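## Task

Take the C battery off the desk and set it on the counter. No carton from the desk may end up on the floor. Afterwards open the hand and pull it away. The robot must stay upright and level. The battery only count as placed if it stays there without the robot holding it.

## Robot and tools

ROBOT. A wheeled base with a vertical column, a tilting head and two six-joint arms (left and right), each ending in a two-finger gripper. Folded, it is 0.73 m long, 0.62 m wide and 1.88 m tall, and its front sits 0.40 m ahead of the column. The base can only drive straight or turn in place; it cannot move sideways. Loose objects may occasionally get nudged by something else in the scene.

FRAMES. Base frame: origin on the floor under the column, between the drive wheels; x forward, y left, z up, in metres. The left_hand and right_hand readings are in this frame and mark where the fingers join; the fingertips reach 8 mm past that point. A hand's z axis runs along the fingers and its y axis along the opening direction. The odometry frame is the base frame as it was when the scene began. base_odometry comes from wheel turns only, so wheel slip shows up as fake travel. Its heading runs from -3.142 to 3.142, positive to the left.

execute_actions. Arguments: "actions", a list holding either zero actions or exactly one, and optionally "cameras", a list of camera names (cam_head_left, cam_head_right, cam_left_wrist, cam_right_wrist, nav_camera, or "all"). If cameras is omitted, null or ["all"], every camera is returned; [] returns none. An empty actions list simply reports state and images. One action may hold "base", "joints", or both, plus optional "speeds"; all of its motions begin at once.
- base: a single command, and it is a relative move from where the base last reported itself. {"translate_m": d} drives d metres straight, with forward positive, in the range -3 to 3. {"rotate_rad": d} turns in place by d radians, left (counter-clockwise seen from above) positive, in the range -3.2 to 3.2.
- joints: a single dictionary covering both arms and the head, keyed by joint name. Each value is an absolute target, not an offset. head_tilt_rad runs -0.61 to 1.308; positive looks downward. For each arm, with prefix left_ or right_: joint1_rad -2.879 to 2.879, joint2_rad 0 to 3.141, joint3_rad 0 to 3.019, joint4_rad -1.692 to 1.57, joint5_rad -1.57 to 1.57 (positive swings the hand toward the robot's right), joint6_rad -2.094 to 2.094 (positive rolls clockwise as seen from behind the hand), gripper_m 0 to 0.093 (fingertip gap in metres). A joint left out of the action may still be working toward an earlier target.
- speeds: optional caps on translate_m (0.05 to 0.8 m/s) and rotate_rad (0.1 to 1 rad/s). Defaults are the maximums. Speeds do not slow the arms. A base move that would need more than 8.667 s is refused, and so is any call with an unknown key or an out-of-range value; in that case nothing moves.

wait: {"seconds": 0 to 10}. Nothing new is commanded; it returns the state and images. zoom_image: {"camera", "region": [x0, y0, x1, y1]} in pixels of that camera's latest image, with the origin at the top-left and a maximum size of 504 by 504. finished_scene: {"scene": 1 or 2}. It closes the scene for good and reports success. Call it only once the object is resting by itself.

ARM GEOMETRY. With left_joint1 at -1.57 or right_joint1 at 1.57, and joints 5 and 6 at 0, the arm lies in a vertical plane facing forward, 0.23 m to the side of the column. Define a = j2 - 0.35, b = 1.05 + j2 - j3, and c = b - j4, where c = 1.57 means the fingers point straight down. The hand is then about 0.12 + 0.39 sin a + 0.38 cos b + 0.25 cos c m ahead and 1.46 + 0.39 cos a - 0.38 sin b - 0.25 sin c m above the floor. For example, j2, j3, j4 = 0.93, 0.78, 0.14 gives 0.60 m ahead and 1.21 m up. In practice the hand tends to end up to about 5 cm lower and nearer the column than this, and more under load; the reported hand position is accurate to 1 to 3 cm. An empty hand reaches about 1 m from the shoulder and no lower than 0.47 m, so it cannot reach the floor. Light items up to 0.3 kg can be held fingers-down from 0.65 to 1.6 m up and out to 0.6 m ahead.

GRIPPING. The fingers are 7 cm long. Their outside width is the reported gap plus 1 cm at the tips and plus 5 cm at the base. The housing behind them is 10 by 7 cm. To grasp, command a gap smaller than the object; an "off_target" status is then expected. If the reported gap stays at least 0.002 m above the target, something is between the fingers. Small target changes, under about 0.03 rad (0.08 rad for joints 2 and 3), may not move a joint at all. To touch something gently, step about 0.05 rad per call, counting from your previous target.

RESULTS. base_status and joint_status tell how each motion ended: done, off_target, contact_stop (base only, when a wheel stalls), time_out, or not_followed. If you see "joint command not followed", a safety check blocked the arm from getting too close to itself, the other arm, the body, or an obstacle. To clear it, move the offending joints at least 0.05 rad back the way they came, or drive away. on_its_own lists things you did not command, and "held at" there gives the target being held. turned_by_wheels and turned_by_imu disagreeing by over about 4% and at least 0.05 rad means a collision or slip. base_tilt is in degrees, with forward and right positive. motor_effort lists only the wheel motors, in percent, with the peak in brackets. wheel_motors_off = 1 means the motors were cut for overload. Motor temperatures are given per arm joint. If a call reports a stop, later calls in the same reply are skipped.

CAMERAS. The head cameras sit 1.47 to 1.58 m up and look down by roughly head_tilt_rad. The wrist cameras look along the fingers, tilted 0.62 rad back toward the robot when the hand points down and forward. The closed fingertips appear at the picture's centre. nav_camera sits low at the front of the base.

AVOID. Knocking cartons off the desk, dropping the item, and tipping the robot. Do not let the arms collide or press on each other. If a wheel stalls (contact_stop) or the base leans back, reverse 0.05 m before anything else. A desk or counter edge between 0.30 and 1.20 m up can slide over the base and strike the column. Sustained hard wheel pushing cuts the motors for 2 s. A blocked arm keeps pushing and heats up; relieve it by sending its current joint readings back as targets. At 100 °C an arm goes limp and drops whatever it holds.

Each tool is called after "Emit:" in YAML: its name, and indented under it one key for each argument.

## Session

Emit:
execute_actions:
  actions: []

Scene clock: 0.00 s.
Motor temperatures (°C, as the motors report them): left_arm=[22 22 22 21 22 20] | right_arm=[22 21 21 21 23 24]
base_odometry: x=+0.000 y=+0.000 heading=+0.000 (m, m, rad; odometry frame)
turned_by_wheels: +0.000 (rad since the last result)
turned_by_imu: +0.000 (rad since the last result)
base_tilt: forward=-0.1 right=+0.0 (deg)
base_status: not commanded
joint_positions: head_tilt_rad=+0.889 left_joint1_rad=-1.587 left_joint2_rad=+0.852 left_joint3_rad=+0.441 left_joint4_rad=-0.980 left_joint5_rad=+0.003 left_joint6_rad=+0.081 left_gripper_m=+0.094 right_joint1_rad=+1.573 right_joint2_rad=+0.890 right_joint3_rad=+0.438 right_joint4_rad=-0.905 right_joint5_rad=-0.042 right_joint6_rad=+0.055 right_gripper_m=+0.094
joint_status: not commanded
wheel_motors_off: 0
motor_effort: left_wheel=+0 right_wheel=+3 (%)
left_hand: x=+0.1658 y=+0.2204 z=+1.2544 quat_wxyz=(+0.420, -0.043, -0.906, +0.023) (m; base frame)
right_hand: x=+0.1684 y=-0.2178 z=+1.2394 quat_wxyz=(+0.405, -0.033, -0.914, -0.009) (m; base frame)
pictures: cam_head_left, cam_head_right, cam_left_wrist, cam_right_wrist, nav_camera
Images, in order (width x height): cam_head_left 672x504, cam_head_right 672x504, cam_left_wrist 616x616, cam_right_wrist 616x616, nav_camera 672x504.

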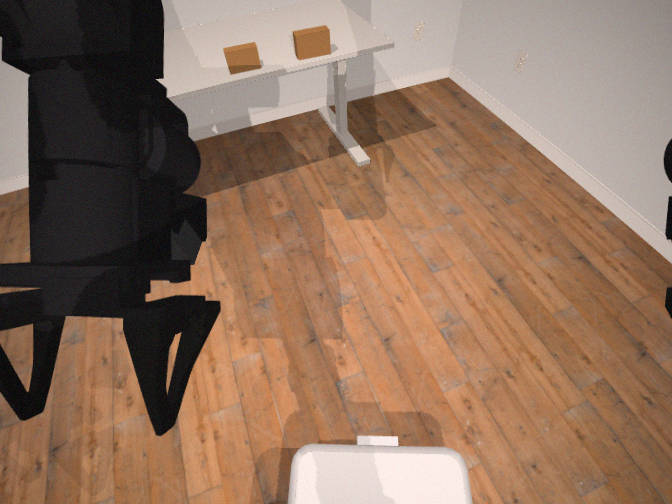

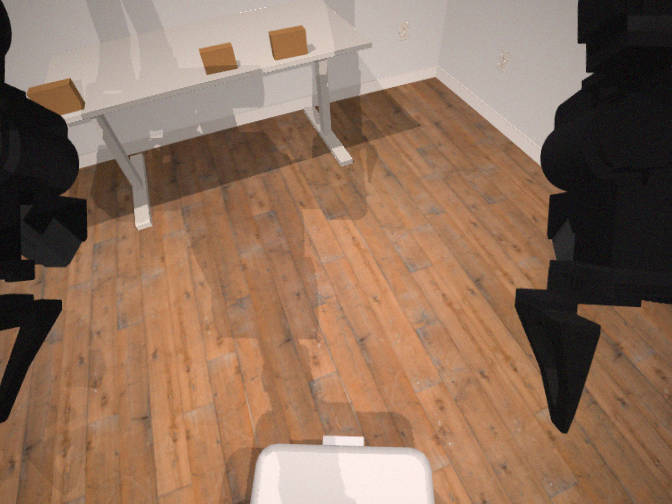

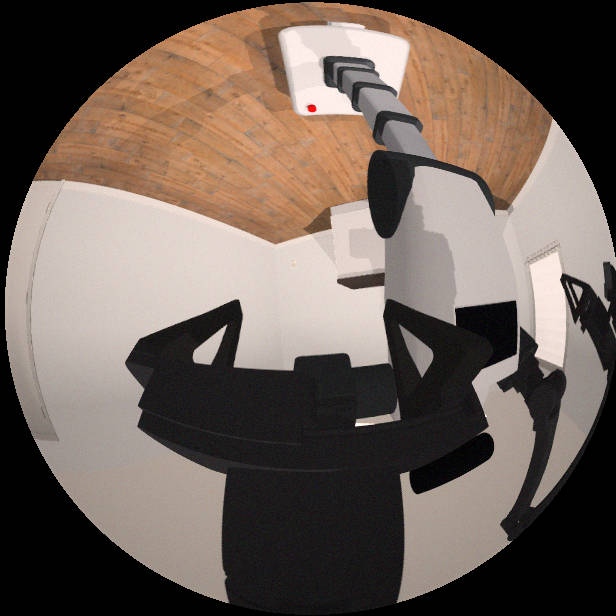

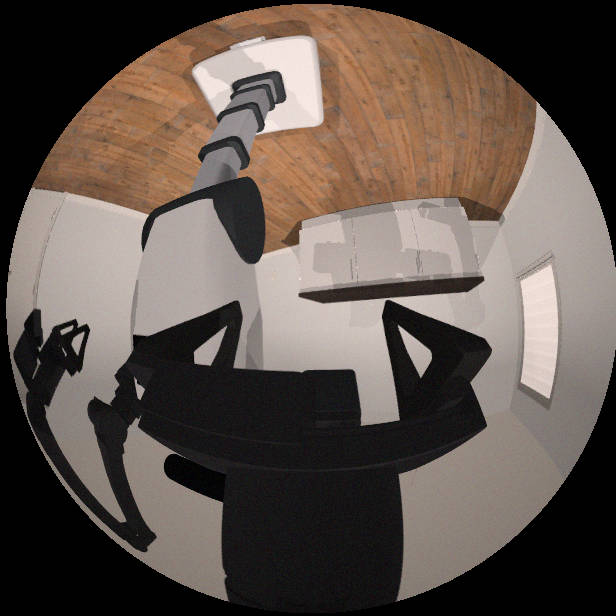

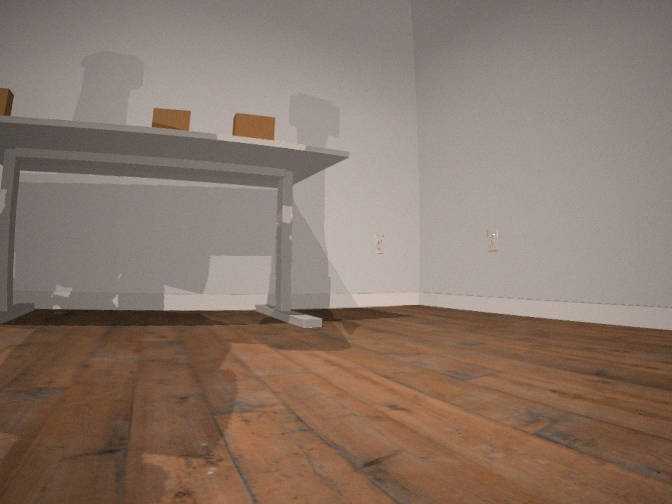

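Emit:
zoom_image:
  camera: "cam_head_right"
  region: [10, 0, 380, 130]

Emit:
zoom_image:
  camera: "cam_head_left"
  region: [160, 0, 400, 100]

Region (10, 0, 380, 130) of cam_head_right's 672x504 image, scaled by 1.362, with more detail than that image has; it fills the top 177 rows of this view, and the rest is white.

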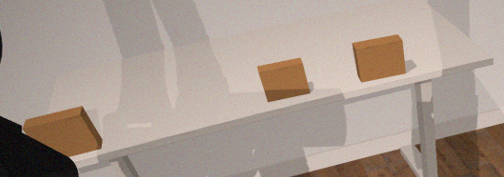

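Region (160, 0, 400, 100) of cam_head_left's 672x504 image, scaled by 2.100, with more detail than that image has; it fills the top 210 rows of this view, and the rest is white.

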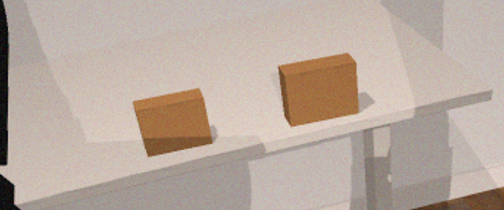

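Emit:
execute_actions:
  actions:
    - {"base": {"rotate_rad": 0.42}, "joints": {"head_tilt_rad": 0.7}}
  cameras: ["cam_head_left", "cam_head_right", "nav_camera"]

Scene clock: 8.67 s.
Motor temperatures (°C, as the motors report them): left_arm=[22 23 22 21 22 20] | right_arm=[22 21 21 21 23 24]
base_odometry: x=+0.000 y=+0.000 heading=+0.418 (m, m, rad; odometry frame)
turned_by_wheels: +0.418 (rad since the last result)
turned_by_imu: +0.411 (rad since the last result)
base_tilt: forward=-0.1 right=+0.1 (deg)
base_status: done
joint_positions: head_tilt_rad=+0.717 left_joint1_rad=-1.587 left_joint2_rad=+0.852 left_joint3_rad=+0.441 left_joint4_rad=-0.980 left_joint5_rad=+0.003 left_joint6_rad=+0.081 left_gripper_m=+0.094 right_joint1_rad=+1.573 right_joint2_rad=+0.890 right_joint3_rad=+0.438 right_joint4_rad=-0.905 right_joint5_rad=-0.042 right_joint6_rad=+0.055 right_gripper_m=+0.094
joint_status: all done
wheel_motors_off: 0
motor_effort: left_wheel=-6(50) right_wheel=+4(41) (%)
left_hand: x=+0.1658 y=+0.2204 z=+1.2544 quat_wxyz=(+0.420, -0.043, -0.906, +0.023) (m; base frame)
right_hand: x=+0.1684 y=-0.2178 z=+1.2394 quat_wxyz=(+0.405, -0.033, -0.914, -0.009) (m; base frame)
pictures: cam_head_left, cam_head_right, nav_camera
Images, in order (width x height): cam_head_left 672x504, cam_head_right 672x504, nav_camera 672x504.

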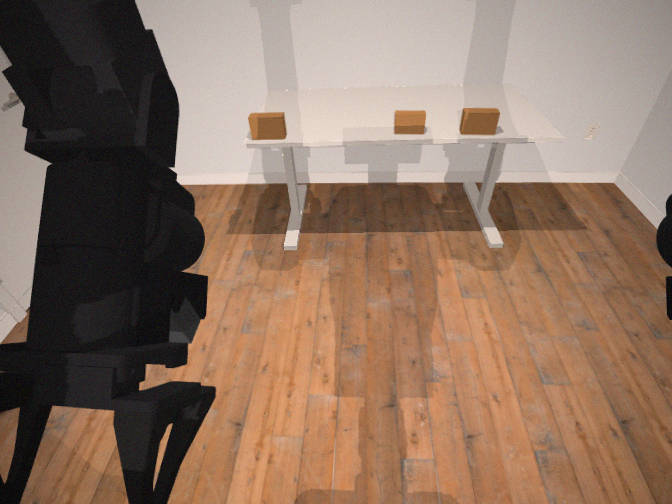

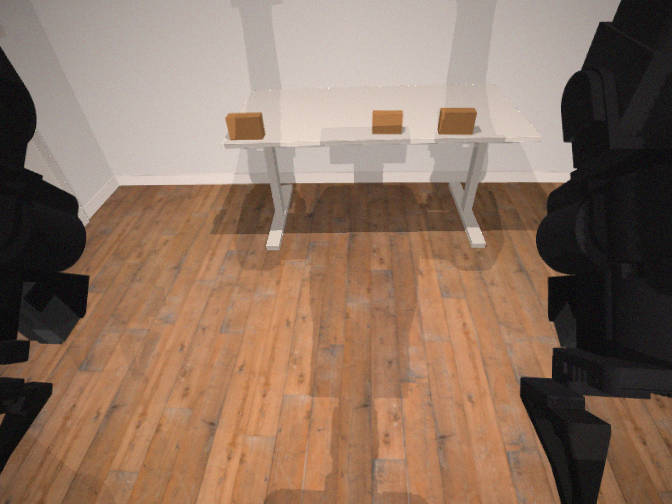

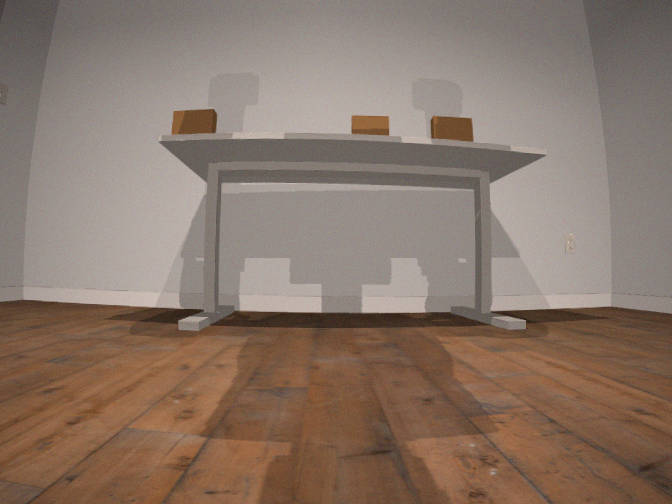

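Emit:
execute_actions:
  actions:
    - {"base": {"translate_m": 1.2}, "joints": {"head_tilt_rad": 0.95, "right_joint1_rad": 1.57, "right_joint2_rad": 1.42, "right_joint3_rad": 1.58, "right_joint4_rad": -0.68, "right_joint5_rad": 0.0, "right_joint6_rad": 0.0}}
  cameras: ["cam_head_left", "cam_head_right", "cam_right_wrist"]

Scene clock: 14.70 s.
Motor temperatures (°C, as the motors report them): left_arm=[22 23 22 21 22 20] | right_arm=[22 22 22 21 23 24]
base_odometry: x=+1.097 y=+0.487 heading=+0.418 (m, m, rad; odometry frame)
turned_by_wheels: +0.000 (rad since the last result)
turned_by_imu: -0.002 (rad since the last result)
base_tilt: forward=+0.0 right=+0.0 (deg)
base_status: done
joint_positions: head_tilt_rad=+0.951 left_joint1_rad=-1.587 left_joint2_rad=+0.852 left_joint3_rad=+0.442 left_joint4_rad=-0.980 left_joint5_rad=+0.003 left_joint6_rad=+0.081 left_gripper_m=+0.094 right_joint1_rad=+1.573 right_joint2_rad=+1.428 right_joint3_rad=+1.551 right_joint4_rad=-0.683 right_joint5_rad=-0.003 right_joint6_rad=+0.011 right_gripper_m=+0.094
joint_status: all done
wheel_motors_off: 0
motor_effort: left_wheel=+1(60) right_wheel=-2(52) (%)
left_hand: x=+0.1660 y=+0.2204 z=+1.2543 quat_wxyz=(+0.419, -0.043, -0.906, +0.023) (m; base frame)
right_hand: x=+0.6846 y=-0.2238 z=+1.0863 quat_wxyz=(+0.018, -0.005, -1.000, -0.002) (m; base frame)
pictures: cam_head_left, cam_head_right, cam_right_wrist
Images, in order (width x height): cam_head_left 672x504, cam_head_right 672x504, cam_right_wrist 616x616.

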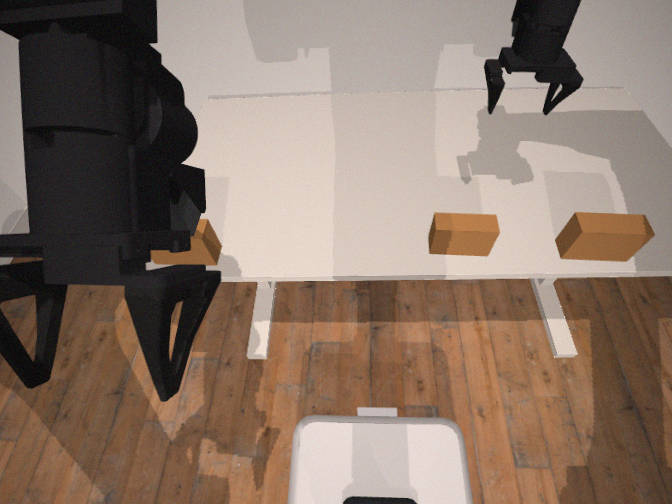

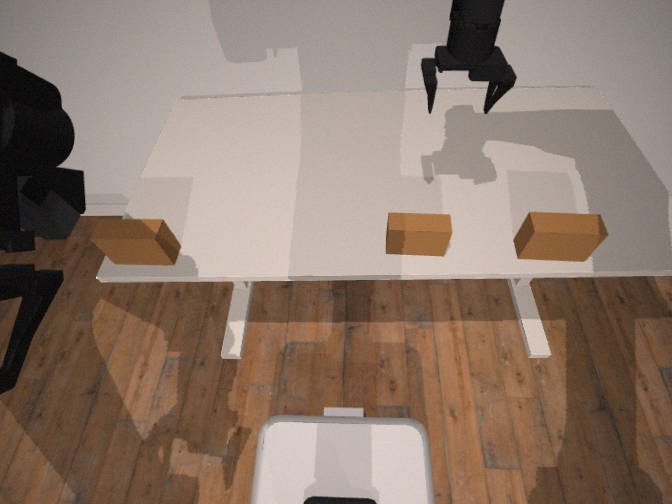

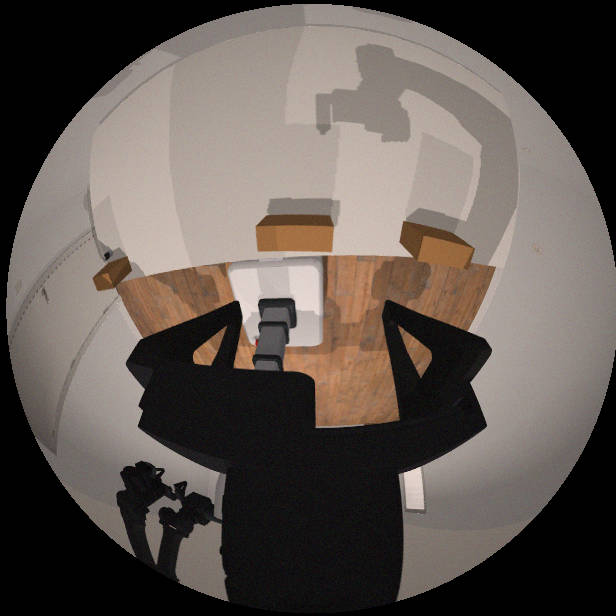

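Emit:
zoom_image:
  camera: "cam_right_wrist"
  region: [70, 220, 160, 300]

Region (70, 220, 160, 300) of cam_right_wrist's 616x616 image, scaled by 5.600, with more detail than that image has.

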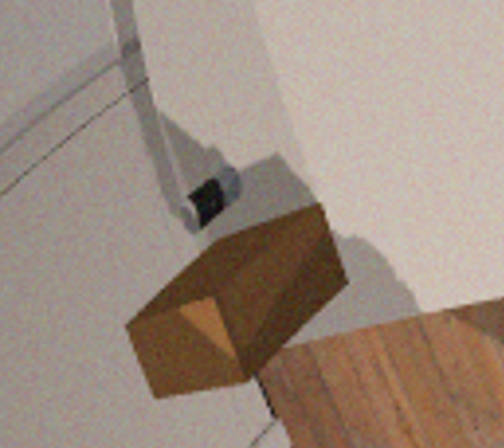

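Emit:
execute_actions:
  actions:
    - {"base": {"rotate_rad": 0.31}, "joints": {"right_joint2_rad": 0.89, "right_joint3_rad": 0.44, "right_joint4_rad": -0.9, "left_joint1_rad": -1.57, "left_joint2_rad": 1.59, "left_joint3_rad": 1.56, "left_joint4_rad": -0.66, "left_joint5_rad": 0.0, "left_joint6_rad": 0.24, "left_gripper_m": 0.07}}
  cameras: []

Emit:
execute_actions:
  actions:
    - {"base": {"translate_m": 0.22}, "joints": {"head_tilt_rad": 1.05}}
  cameras: ["cam_head_left", "cam_head_right", "cam_left_wrist"]

Scene clock: 25.10 s.
Motor temperatures (°C, as the motors report them): left_arm=[22 23 22 21 22 20] | right_arm=[22 23 23 21 23 24]
base_odometry: x=+1.097 y=+0.488 heading=+0.726 (m, m, rad; odometry frame)
turned_by_wheels: +0.307 (rad since the last result)
turned_by_imu: +0.301 (rad since the last result)
base_tilt: forward=+0.0 right=-0.1 (deg)
base_status: done
joint_positions: head_tilt_rad=+0.951 left_joint1_rad=-1.572 left_joint2_rad=+1.583 left_joint3_rad=+1.552 left_joint4_rad=-0.663 left_joint5_rad=+0.003 left_joint6_rad=+0.230 left_gripper_m=+0.070 right_joint1_rad=+1.569 right_joint2_rad=+0.885 right_joint3_rad=+0.438 right_joint4_rad=-0.895 right_joint5_rad=-0.002 right_joint6_rad=+0.011 right_gripper_m=+0.094
joint_status: all done
wheel_motors_off: 0
motor_effort: left_wheel=-6(66) right_wheel=+7(45) (%)
left_hand: x=+0.6263 y=+0.2231 z=+1.0034 quat_wxyz=(+0.084, -0.115, -0.990, +0.012) (m; base frame)
right_hand: x=+0.1710 y=-0.2255 z=+1.2377 quat_wxyz=(+0.398, -0.006, -0.917, +0.002) (m; base frame)
pictures: none
No camera images: the call's "cameras" was empty. Leave "cameras" out to get every camera's image.

Scene clock: 26.97 s.
Motor temperatures (°C, as the motors report them): left_arm=[22 23 22 21 22 20] | right_arm=[22 23 23 21 23 24]
base_odometry: x=+1.262 y=+0.634 heading=+0.726 (m, m, rad; odometry frame)
turned_by_wheels: +0.001 (rad since the last result)
turned_by_imu: +0.001 (rad since the last result)
base_tilt: forward=-0.2 right=+0.0 (deg)
base_status: done
joint_positions: head_tilt_rad=+1.050 left_joint1_rad=-1.572 left_joint2_rad=+1.583 left_joint3_rad=+1.553 left_joint4_rad=-0.663 left_joint5_rad=+0.003 left_joint6_rad=+0.230 left_gripper_m=+0.070 right_joint1_rad=+1.569 right_joint2_rad=+0.885 right_joint3_rad=+0.442 right_joint4_rad=-0.895 right_joint5_rad=-0.002 right_joint6_rad=+0.011 right_gripper_m=+0.094
joint_status: all done
wheel_motors_off: 0
motor_effort: left_wheel=+1(62) right_wheel=+0(53) (%)
left_hand: x=+0.6269 y=+0.2234 z=+1.0035 quat_wxyz=(+0.084, -0.115, -0.990, +0.012) (m; base frame)
right_hand: x=+0.1733 y=-0.2255 z=+1.2371 quat_wxyz=(+0.396, -0.006, -0.918, +0.002) (m; base frame)
pictures: cam_head_left, cam_head_right, cam_left_wrist
Images, in order (width x height): cam_head_left 672x504, cam_head_right 672x504, cam_left_wrist 616x616.

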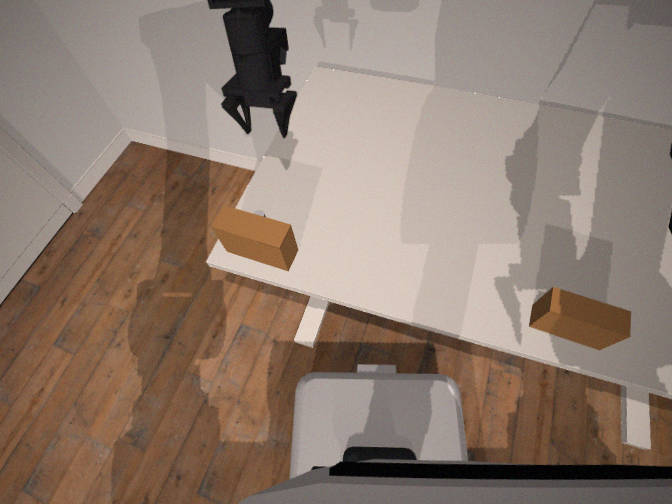

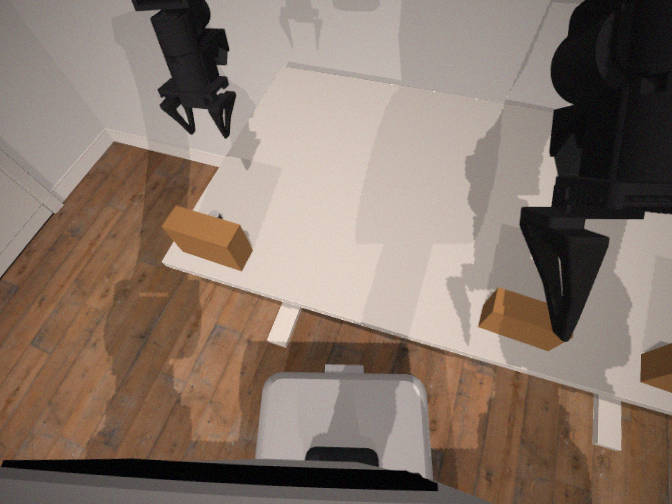

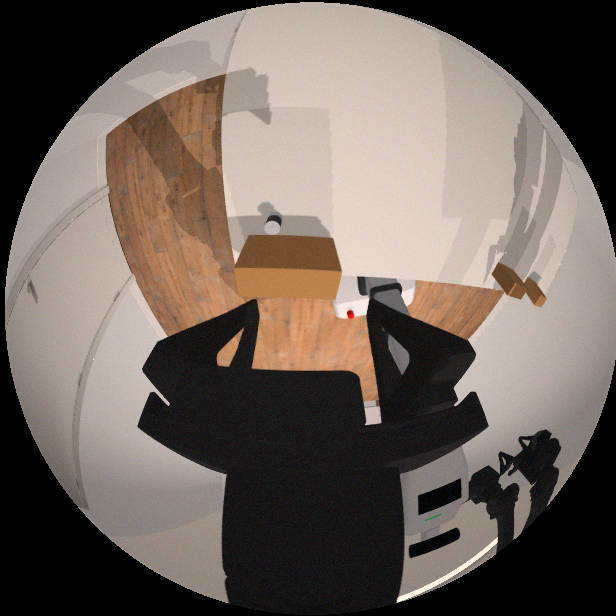

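Emit:
zoom_image:
  camera: "cam_left_wrist"
  region: [210, 180, 390, 320]

Region (210, 180, 390, 320) of cam_left_wrist's 616x616 image, scaled by 2.800, with more detail than that image has.

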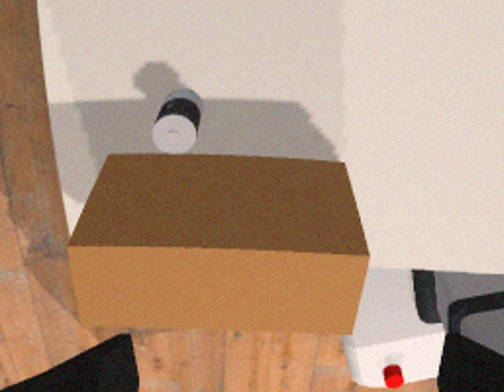

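Emit:
execute_actions:
  actions:
    - {"joints": {"left_joint1_rad": -1.49, "left_joint2_rad": 1.9, "left_joint3_rad": 1.845, "left_joint4_rad": -0.74, "left_joint6_rad": 0.3}}
  cameras: ["cam_head_left", "cam_head_right", "cam_left_wrist"]

Scene clock: 37.00 s.
Motor temperatures (°C, as the motors report them): left_arm=[22 24 23 21 22 20] | right_arm=[22 22 22 21 23 24]
base_odometry: x=+1.262 y=+0.634 heading=+0.726 (m, m, rad; odometry frame)
turned_by_wheels: +0.000 (rad since the last result)
turned_by_imu: -0.001 (rad since the last result)
base_tilt: forward=-0.1 right=+0.0 (deg)
base_status: not commanded
joint_positions: head_tilt_rad=+1.050 left_joint1_rad=-1.480 left_joint2_rad=+1.911 left_joint3_rad=+1.824 left_joint4_rad=-0.735 left_joint5_rad=+0.003 left_joint6_rad=+0.290 left_gripper_m=+0.070 right_joint1_rad=+1.569 right_joint2_rad=+0.885 right_joint3_rad=+0.442 right_joint4_rad=-0.895 right_joint5_rad=-0.002 right_joint6_rad=+0.011 right_gripper_m=+0.094
joint_status: all done
wheel_motors_off: 0
motor_effort: left_wheel=+2(2) right_wheel=-1(1) (%)
left_hand: x=+0.5966 y=+0.2929 z=+0.8800 quat_wxyz=(+0.152, -0.115, -0.982, -0.012) (m; base frame)
right_hand: x=+0.1733 y=-0.2255 z=+1.2371 quat_wxyz=(+0.396, -0.006, -0.918, +0.002) (m; base frame)
pictures: cam_head_left, cam_head_right, cam_left_wrist
Images, in order (width x height): cam_head_left 672x504, cam_head_right 672x504, cam_left_wrist 616x616.

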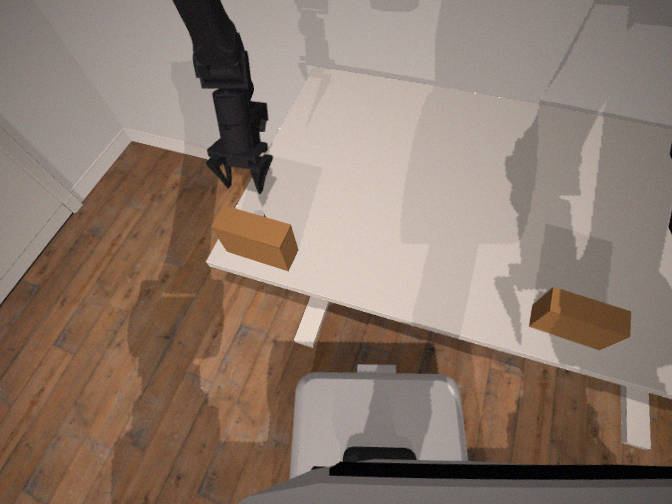

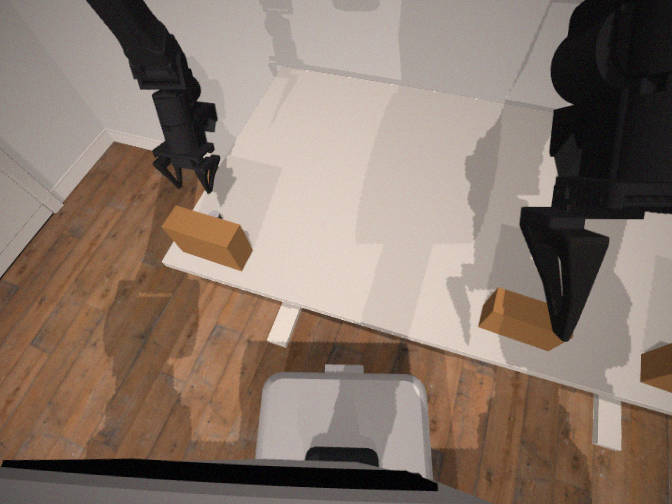

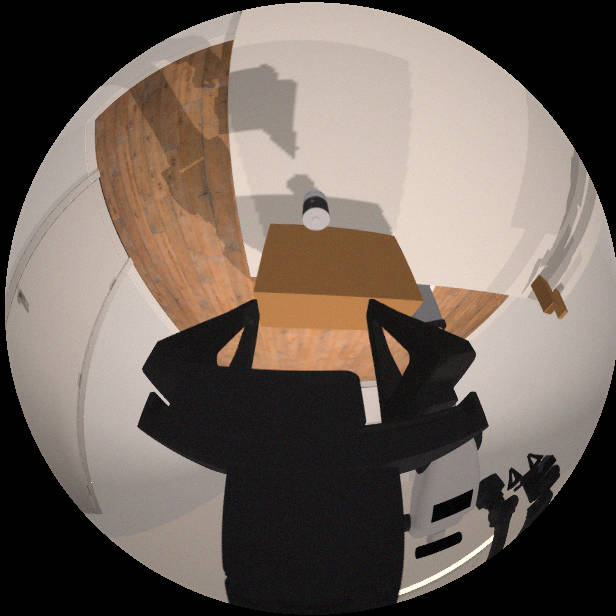

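Emit:
zoom_image:
  camera: "cam_left_wrist"
  region: [240, 170, 430, 340]

Region (240, 170, 430, 340) of cam_left_wrist's 616x616 image, scaled by 2.653, with more detail than that image has; it fills the top 451 rows of this view, and the rest is white.

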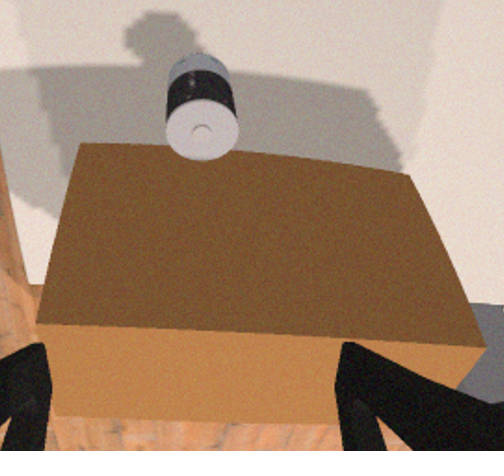

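Emit:
execute_actions:
  actions:
    - {"joints": {"left_joint1_rad": -1.5, "left_joint2_rad": 2.09, "left_joint3_rad": 2.12, "left_joint4_rad": -0.81}}
  cameras: ["cam_head_right", "cam_left_wrist"]

Scene clock: 48.07 s.
Motor temperatures (°C, as the motors report them): left_arm=[22 25 23 21 22 20] | right_arm=[22 22 22 21 23 24]
base_odometry: x=+1.262 y=+0.634 heading=+0.726 (m, m, rad; odometry frame)
turned_by_wheels: +0.000 (rad since the last result)
turned_by_imu: -0.001 (rad since the last result)
base_tilt: forward=-0.1 right=+0.0 (deg)
base_status: not commanded
joint_positions: head_tilt_rad=+1.050 left_joint1_rad=-1.491 left_joint2_rad=+2.075 left_joint3_rad=+2.087 left_joint4_rad=-0.804 left_joint5_rad=+0.003 left_joint6_rad=+0.290 left_gripper_m=+0.070 right_joint1_rad=+1.569 right_joint2_rad=+0.885 right_joint3_rad=+0.442 right_joint4_rad=-0.895 right_joint5_rad=-0.002 right_joint6_rad=+0.011 right_gripper_m=+0.094
joint_status: all done
wheel_motors_off: 0
motor_effort: left_wheel=+2(2) right_wheel=-2(2) (%)
left_hand: x=+0.6324 y=+0.2892 z=+0.8323 quat_wxyz=(+0.136, -0.119, -0.983, -0.011) (m; base frame)
right_hand: x=+0.1733 y=-0.2255 z=+1.2371 quat_wxyz=(+0.396, -0.006, -0.918, +0.002) (m; base frame)
pictures: cam_head_right, cam_left_wrist
Images, in order (width x height): cam_head_right 672x504, cam_left_wrist 616x616.

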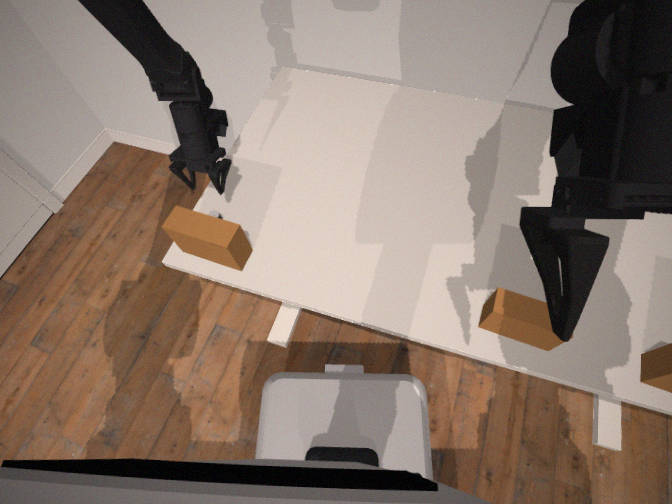

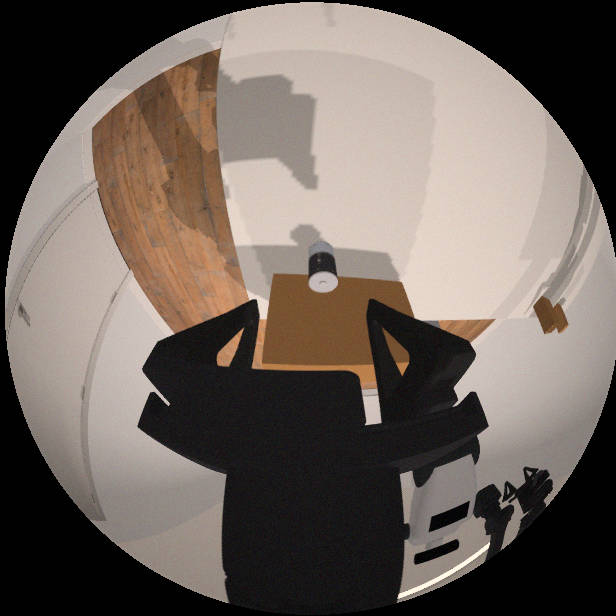

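Emit:
execute_actions:
  actions:
    - {"joints": {"left_joint1_rad": -1.507, "left_joint2_rad": 2.325, "left_joint3_rad": 2.365, "left_joint4_rad": -0.83}}
  cameras: ["cam_head_right", "cam_left_wrist"]

Scene clock: 51.13 s.
Motor temperatures (°C, as the motors report them): left_arm=[22 25 23 21 22 20] | right_arm=[22 22 22 21 23 24]
base_odometry: x=+1.262 y=+0.634 heading=+0.726 (m, m, rad; odometry frame)
turned_by_wheels: +0.000 (rad since the last result)
turned_by_imu: -0.001 (rad since the last result)
base_tilt: forward=-0.1 right=+0.0 (deg)
base_status: not commanded
joint_positions: head_tilt_rad=+1.050 left_joint1_rad=-1.496 left_joint2_rad=+2.331 left_joint3_rad=+2.338 left_joint4_rad=-0.825 left_joint5_rad=+0.003 left_joint6_rad=+0.290 left_gripper_m=+0.070 right_joint1_rad=+1.569 right_joint2_rad=+0.885 right_joint3_rad=+0.442 right_joint4_rad=-0.895 right_joint5_rad=-0.002 right_joint6_rad=+0.011 right_gripper_m=+0.094
joint_status: all done
wheel_motors_off: 0
motor_effort: left_wheel=+1(2) right_wheel=-2(2) (%)
left_hand: x=+0.5967 y=+0.2899 z=+0.7386 quat_wxyz=(+0.149, -0.120, -0.982, -0.006) (m; base frame)
right_hand: x=+0.1733 y=-0.2255 z=+1.2371 quat_wxyz=(+0.396, -0.006, -0.918, +0.002) (m; base frame)
pictures: cam_head_right, cam_left_wrist
Images, in order (width x height): cam_head_right 672x504, cam_left_wrist 616x616.

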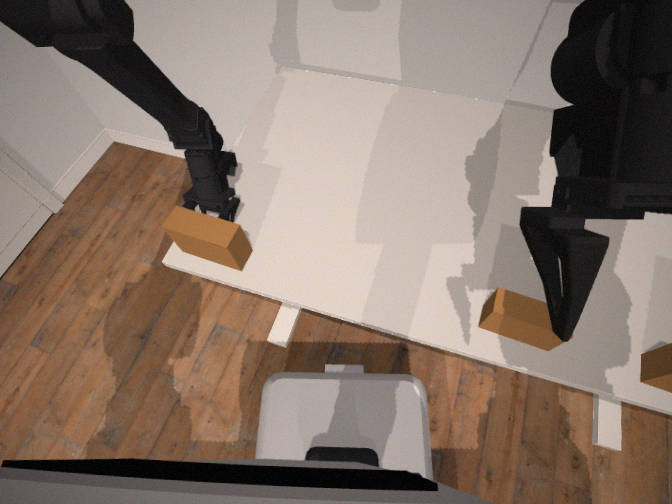

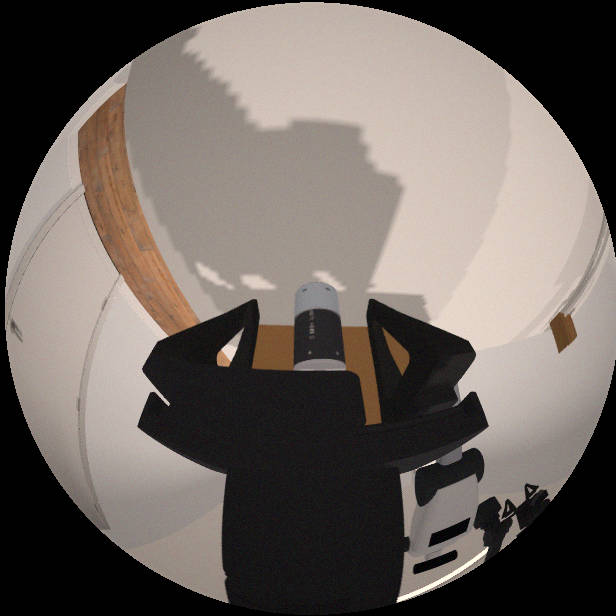

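Emit:
zoom_image:
  camera: "cam_left_wrist"
  region: [230, 250, 400, 390]

Region (230, 250, 400, 390) of cam_left_wrist's 616x616 image, scaled by 2.965, with more detail than that image has; it fills the top 415 rows of this view, and the rest is white.

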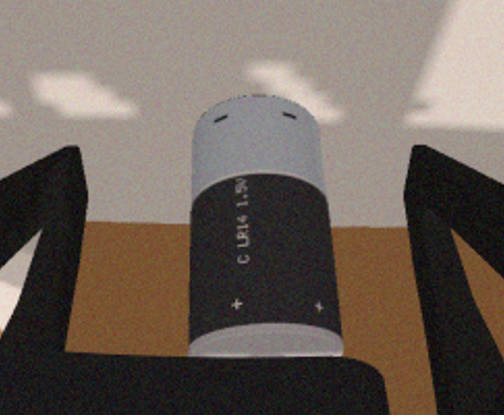

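Emit:
execute_actions:
  actions:
    - {"joints": {"left_gripper_m": 0.012}}
  cameras: ["cam_left_wrist"]

Scene clock: 53.93 s.
Motor temperatures (°C, as the motors report them): left_arm=[22 25 23 21 22 20] | right_arm=[22 22 22 21 23 24]
base_odometry: x=+1.262 y=+0.634 heading=+0.726 (m, m, rad; odometry frame)
turned_by_wheels: +0.000 (rad since the last result)
turned_by_imu: -0.001 (rad since the last result)
base_tilt: forward=+0.0 right=-0.2 (deg)
base_status: not commanded
joint_positions: head_tilt_rad=+1.050 left_joint1_rad=-1.496 left_joint2_rad=+2.331 left_joint3_rad=+2.338 left_joint4_rad=-0.825 left_joint5_rad=+0.002 left_joint6_rad=+0.290 left_gripper_m=+0.025 right_joint1_rad=+1.569 right_joint2_rad=+0.885 right_joint3_rad=+0.442 right_joint4_rad=-0.895 right_joint5_rad=-0.002 right_joint6_rad=+0.011 right_gripper_m=+0.094
joint_status: left_gripper_m off_target (ended at +0.025, target +0.012)
wheel_motors_off: 0
motor_effort: left_wheel=+2(2) right_wheel=-1(2) (%)
left_hand: x=+0.5967 y=+0.2900 z=+0.7386 quat_wxyz=(+0.149, -0.120, -0.982, -0.007) (m; base frame)
right_hand: x=+0.1733 y=-0.2255 z=+1.2371 quat_wxyz=(+0.396, -0.006, -0.918, +0.002) (m; base frame)
pictures: cam_left_wrist
Images, in order (width x height): cam_left_wrist 616x616.

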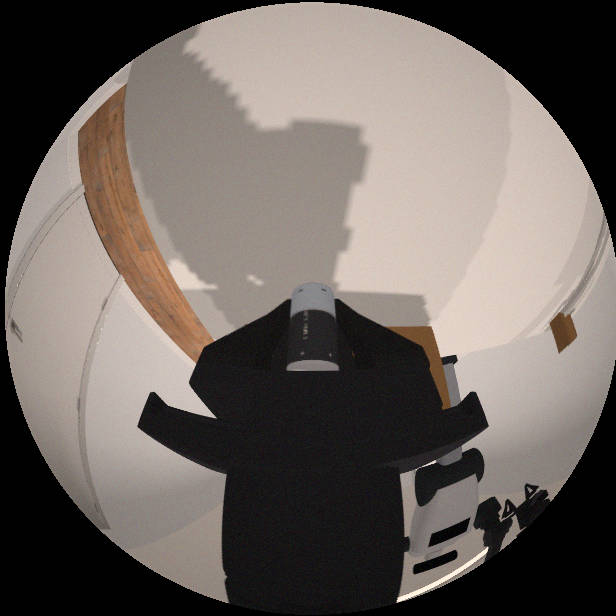

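Emit:
execute_actions:
  actions:
    - {"joints": {"left_joint2_rad": 1.93}}
  cameras: ["cam_head_right", "cam_right_wrist"]

Scene clock: 56.93 s.
Motor temperatures (°C, as the motors report them): left_arm=[22 25 24 21 22 20] | right_arm=[22 22 22 21 23 24]
base_odometry: x=+1.262 y=+0.634 heading=+0.726 (m, m, rad; odometry frame)
turned_by_wheels: +0.000 (rad since the last result)
turned_by_imu: -0.001 (rad since the last result)
base_tilt: forward=-0.1 right=+0.0 (deg)
base_status: not commanded
joint_positions: head_tilt_rad=+1.050 left_joint1_rad=-1.496 left_joint2_rad=+1.922 left_joint3_rad=+2.372 left_joint4_rad=-0.825 left_joint5_rad=+0.002 left_joint6_rad=+0.290 left_gripper_m=+0.025 right_joint1_rad=+1.569 right_joint2_rad=+0.885 right_joint3_rad=+0.442 right_joint4_rad=-0.895 right_joint5_rad=-0.002 right_joint6_rad=+0.011 right_gripper_m=+0.094
joint_status: all done
wheel_motors_off: 0
motor_effort: left_wheel=+2(2) right_wheel=-1(2) (%)
left_hand: x=+0.8597 y=+0.2830 z=+0.9979 quat_wxyz=(-0.069, -0.128, -0.988, -0.043) (m; base frame)
right_hand: x=+0.1733 y=-0.2255 z=+1.2371 quat_wxyz=(+0.396, -0.006, -0.918, +0.002) (m; base frame)
pictures: cam_head_right, cam_right_wrist
Images, in order (width x height): cam_head_right 672x504, cam_right_wrist 616x616.

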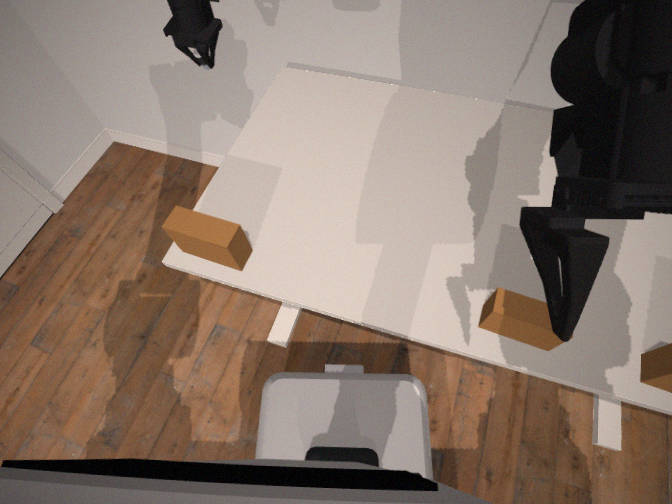

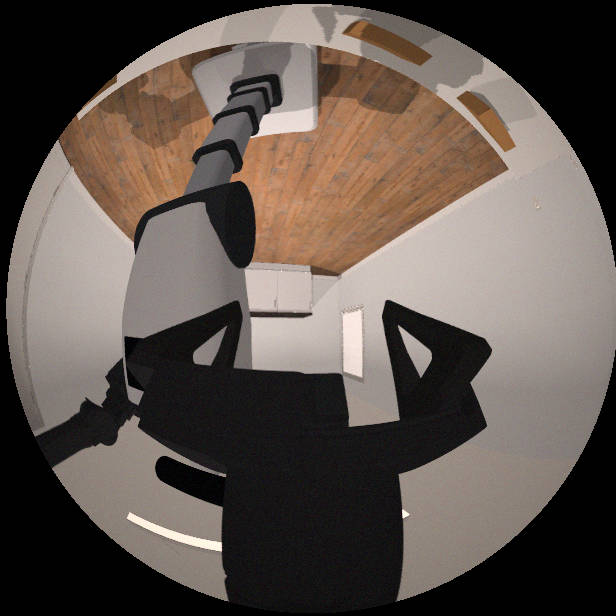

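Emit:
execute_actions:
  actions:
    - {"base": {"translate_m": -1.5}, "joints": {"left_joint2_rad": 1.16, "left_joint3_rad": 1.11, "left_joint4_rad": -0.77, "head_tilt_rad": 0.55}}
  cameras: ["cam_head_right", "cam_right_wrist"]

Scene clock: 63.53 s.
Motor temperatures (°C, as the motors report them): left_arm=[22 25 23 21 22 20] | right_arm=[22 22 22 21 23 24]
base_odometry: x=+0.140 y=-0.363 heading=+0.727 (m, m, rad; odometry frame)
turned_by_wheels: +0.000 (rad since the last result)
turned_by_imu: +0.000 (rad since the last result)
base_tilt: forward=-0.1 right=+0.0 (deg)
base_status: done
joint_positions: head_tilt_rad=+0.567 left_joint1_rad=-1.497 left_joint2_rad=+1.167 left_joint3_rad=+1.106 left_joint4_rad=-0.771 left_joint5_rad=+0.002 left_joint6_rad=+0.290 left_gripper_m=+0.025 right_joint1_rad=+1.569 right_joint2_rad=+0.885 right_joint3_rad=+0.442 right_joint4_rad=-0.895 right_joint5_rad=-0.002 right_joint6_rad=+0.011 right_gripper_m=+0.094
joint_status: all done
wheel_motors_off: 0
motor_effort: left_wheel=+1(80) right_wheel=-1(41) (%)
left_hand: x=+0.5007 y=+0.2598 z=+1.1436 quat_wxyz=(+0.156, -0.120, -0.981, -0.005) (m; base frame)
right_hand: x=+0.1730 y=-0.2255 z=+1.2371 quat_wxyz=(+0.396, -0.006, -0.918, +0.002) (m; base frame)
pictures: cam_head_right, cam_right_wrist
Images, in order (width x height): cam_head_right 672x504, cam_right_wrist 616x616.

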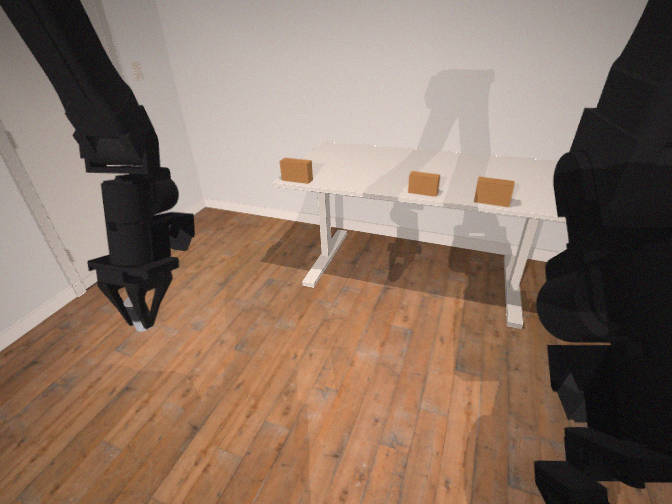

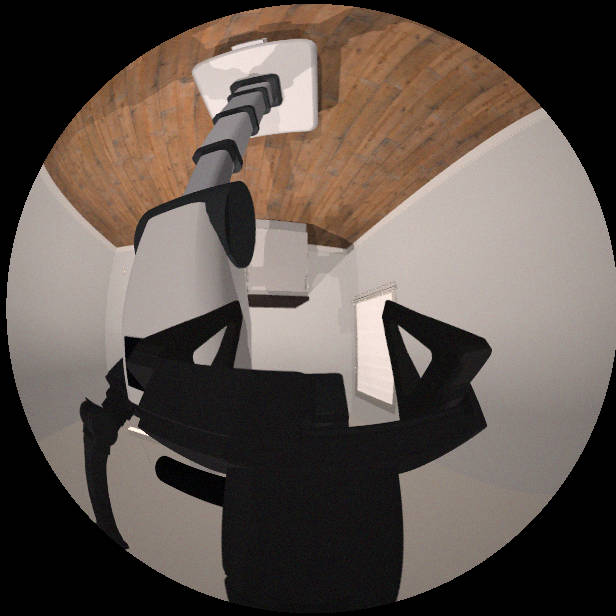

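Emit:
execute_actions:
  actions:
    - {"base": {"rotate_rad": 2.9}}
  cameras: ["cam_head_left", "cam_head_right", "nav_camera"]

Scene clock: 70.63 s.
Motor temperatures (°C, as the motors report them): left_arm=[22 25 23 21 22 20] | right_arm=[22 22 22 21 23 24]
base_odometry: x=+0.140 y=-0.363 heading=-2.658 (m, m, rad; odometry frame)
turned_by_wheels: +2.898 (rad since the last result)
turned_by_imu: +2.867 (rad since the last result)
base_tilt: forward=-0.1 right=+0.0 (deg)
base_status: done
joint_positions: head_tilt_rad=+0.567 left_joint1_rad=-1.502 left_joint2_rad=+1.167 left_joint3_rad=+1.106 left_joint4_rad=-0.771 left_joint5_rad=+0.002 left_joint6_rad=+0.290 left_gripper_m=+0.025 right_joint1_rad=+1.569 right_joint2_rad=+0.885 right_joint3_rad=+0.442 right_joint4_rad=-0.895 right_joint5_rad=-0.002 right_joint6_rad=+0.011 right_gripper_m=+0.094
joint_status: not commanded
wheel_motors_off: 0
motor_effort: left_wheel=-10(64) right_wheel=+6(49) (%)
left_hand: x=+0.5008 y=+0.2574 z=+1.1435 quat_wxyz=(+0.155, -0.121, -0.980, -0.003) (m; base frame)
right_hand: x=+0.1730 y=-0.2255 z=+1.2371 quat_wxyz=(+0.396, -0.006, -0.918, +0.002) (m; base frame)
pictures: cam_head_left, cam_head_right, nav_camera
Images, in order (width x height): cam_head_left 672x504, cam_head_right 672x504, nav_camera 672x504.

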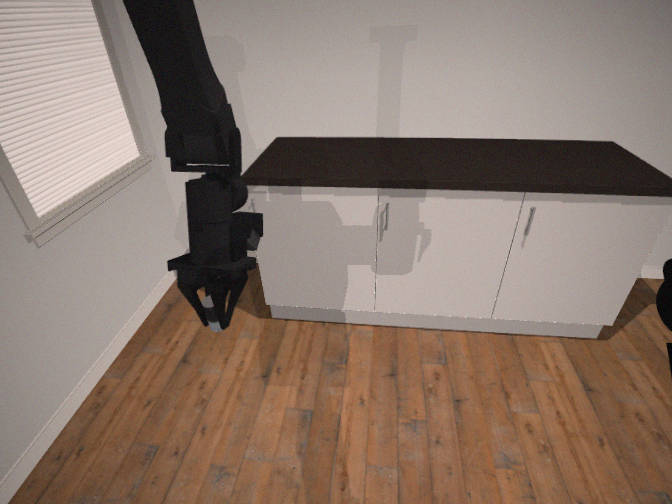

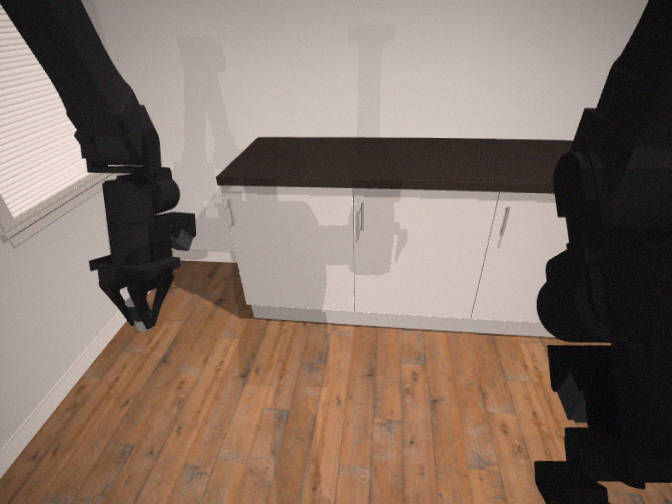

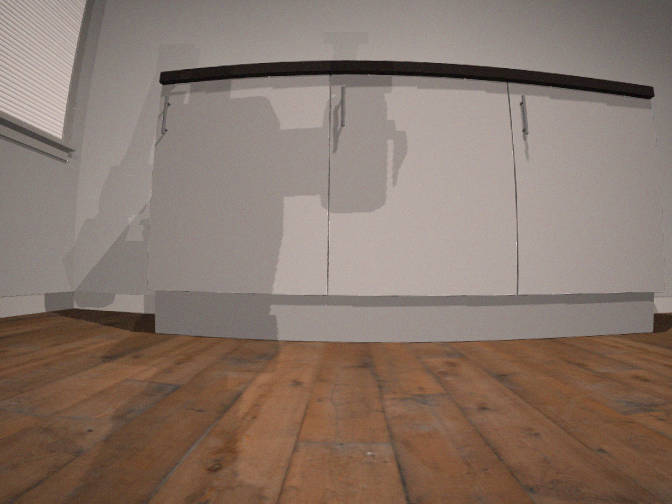

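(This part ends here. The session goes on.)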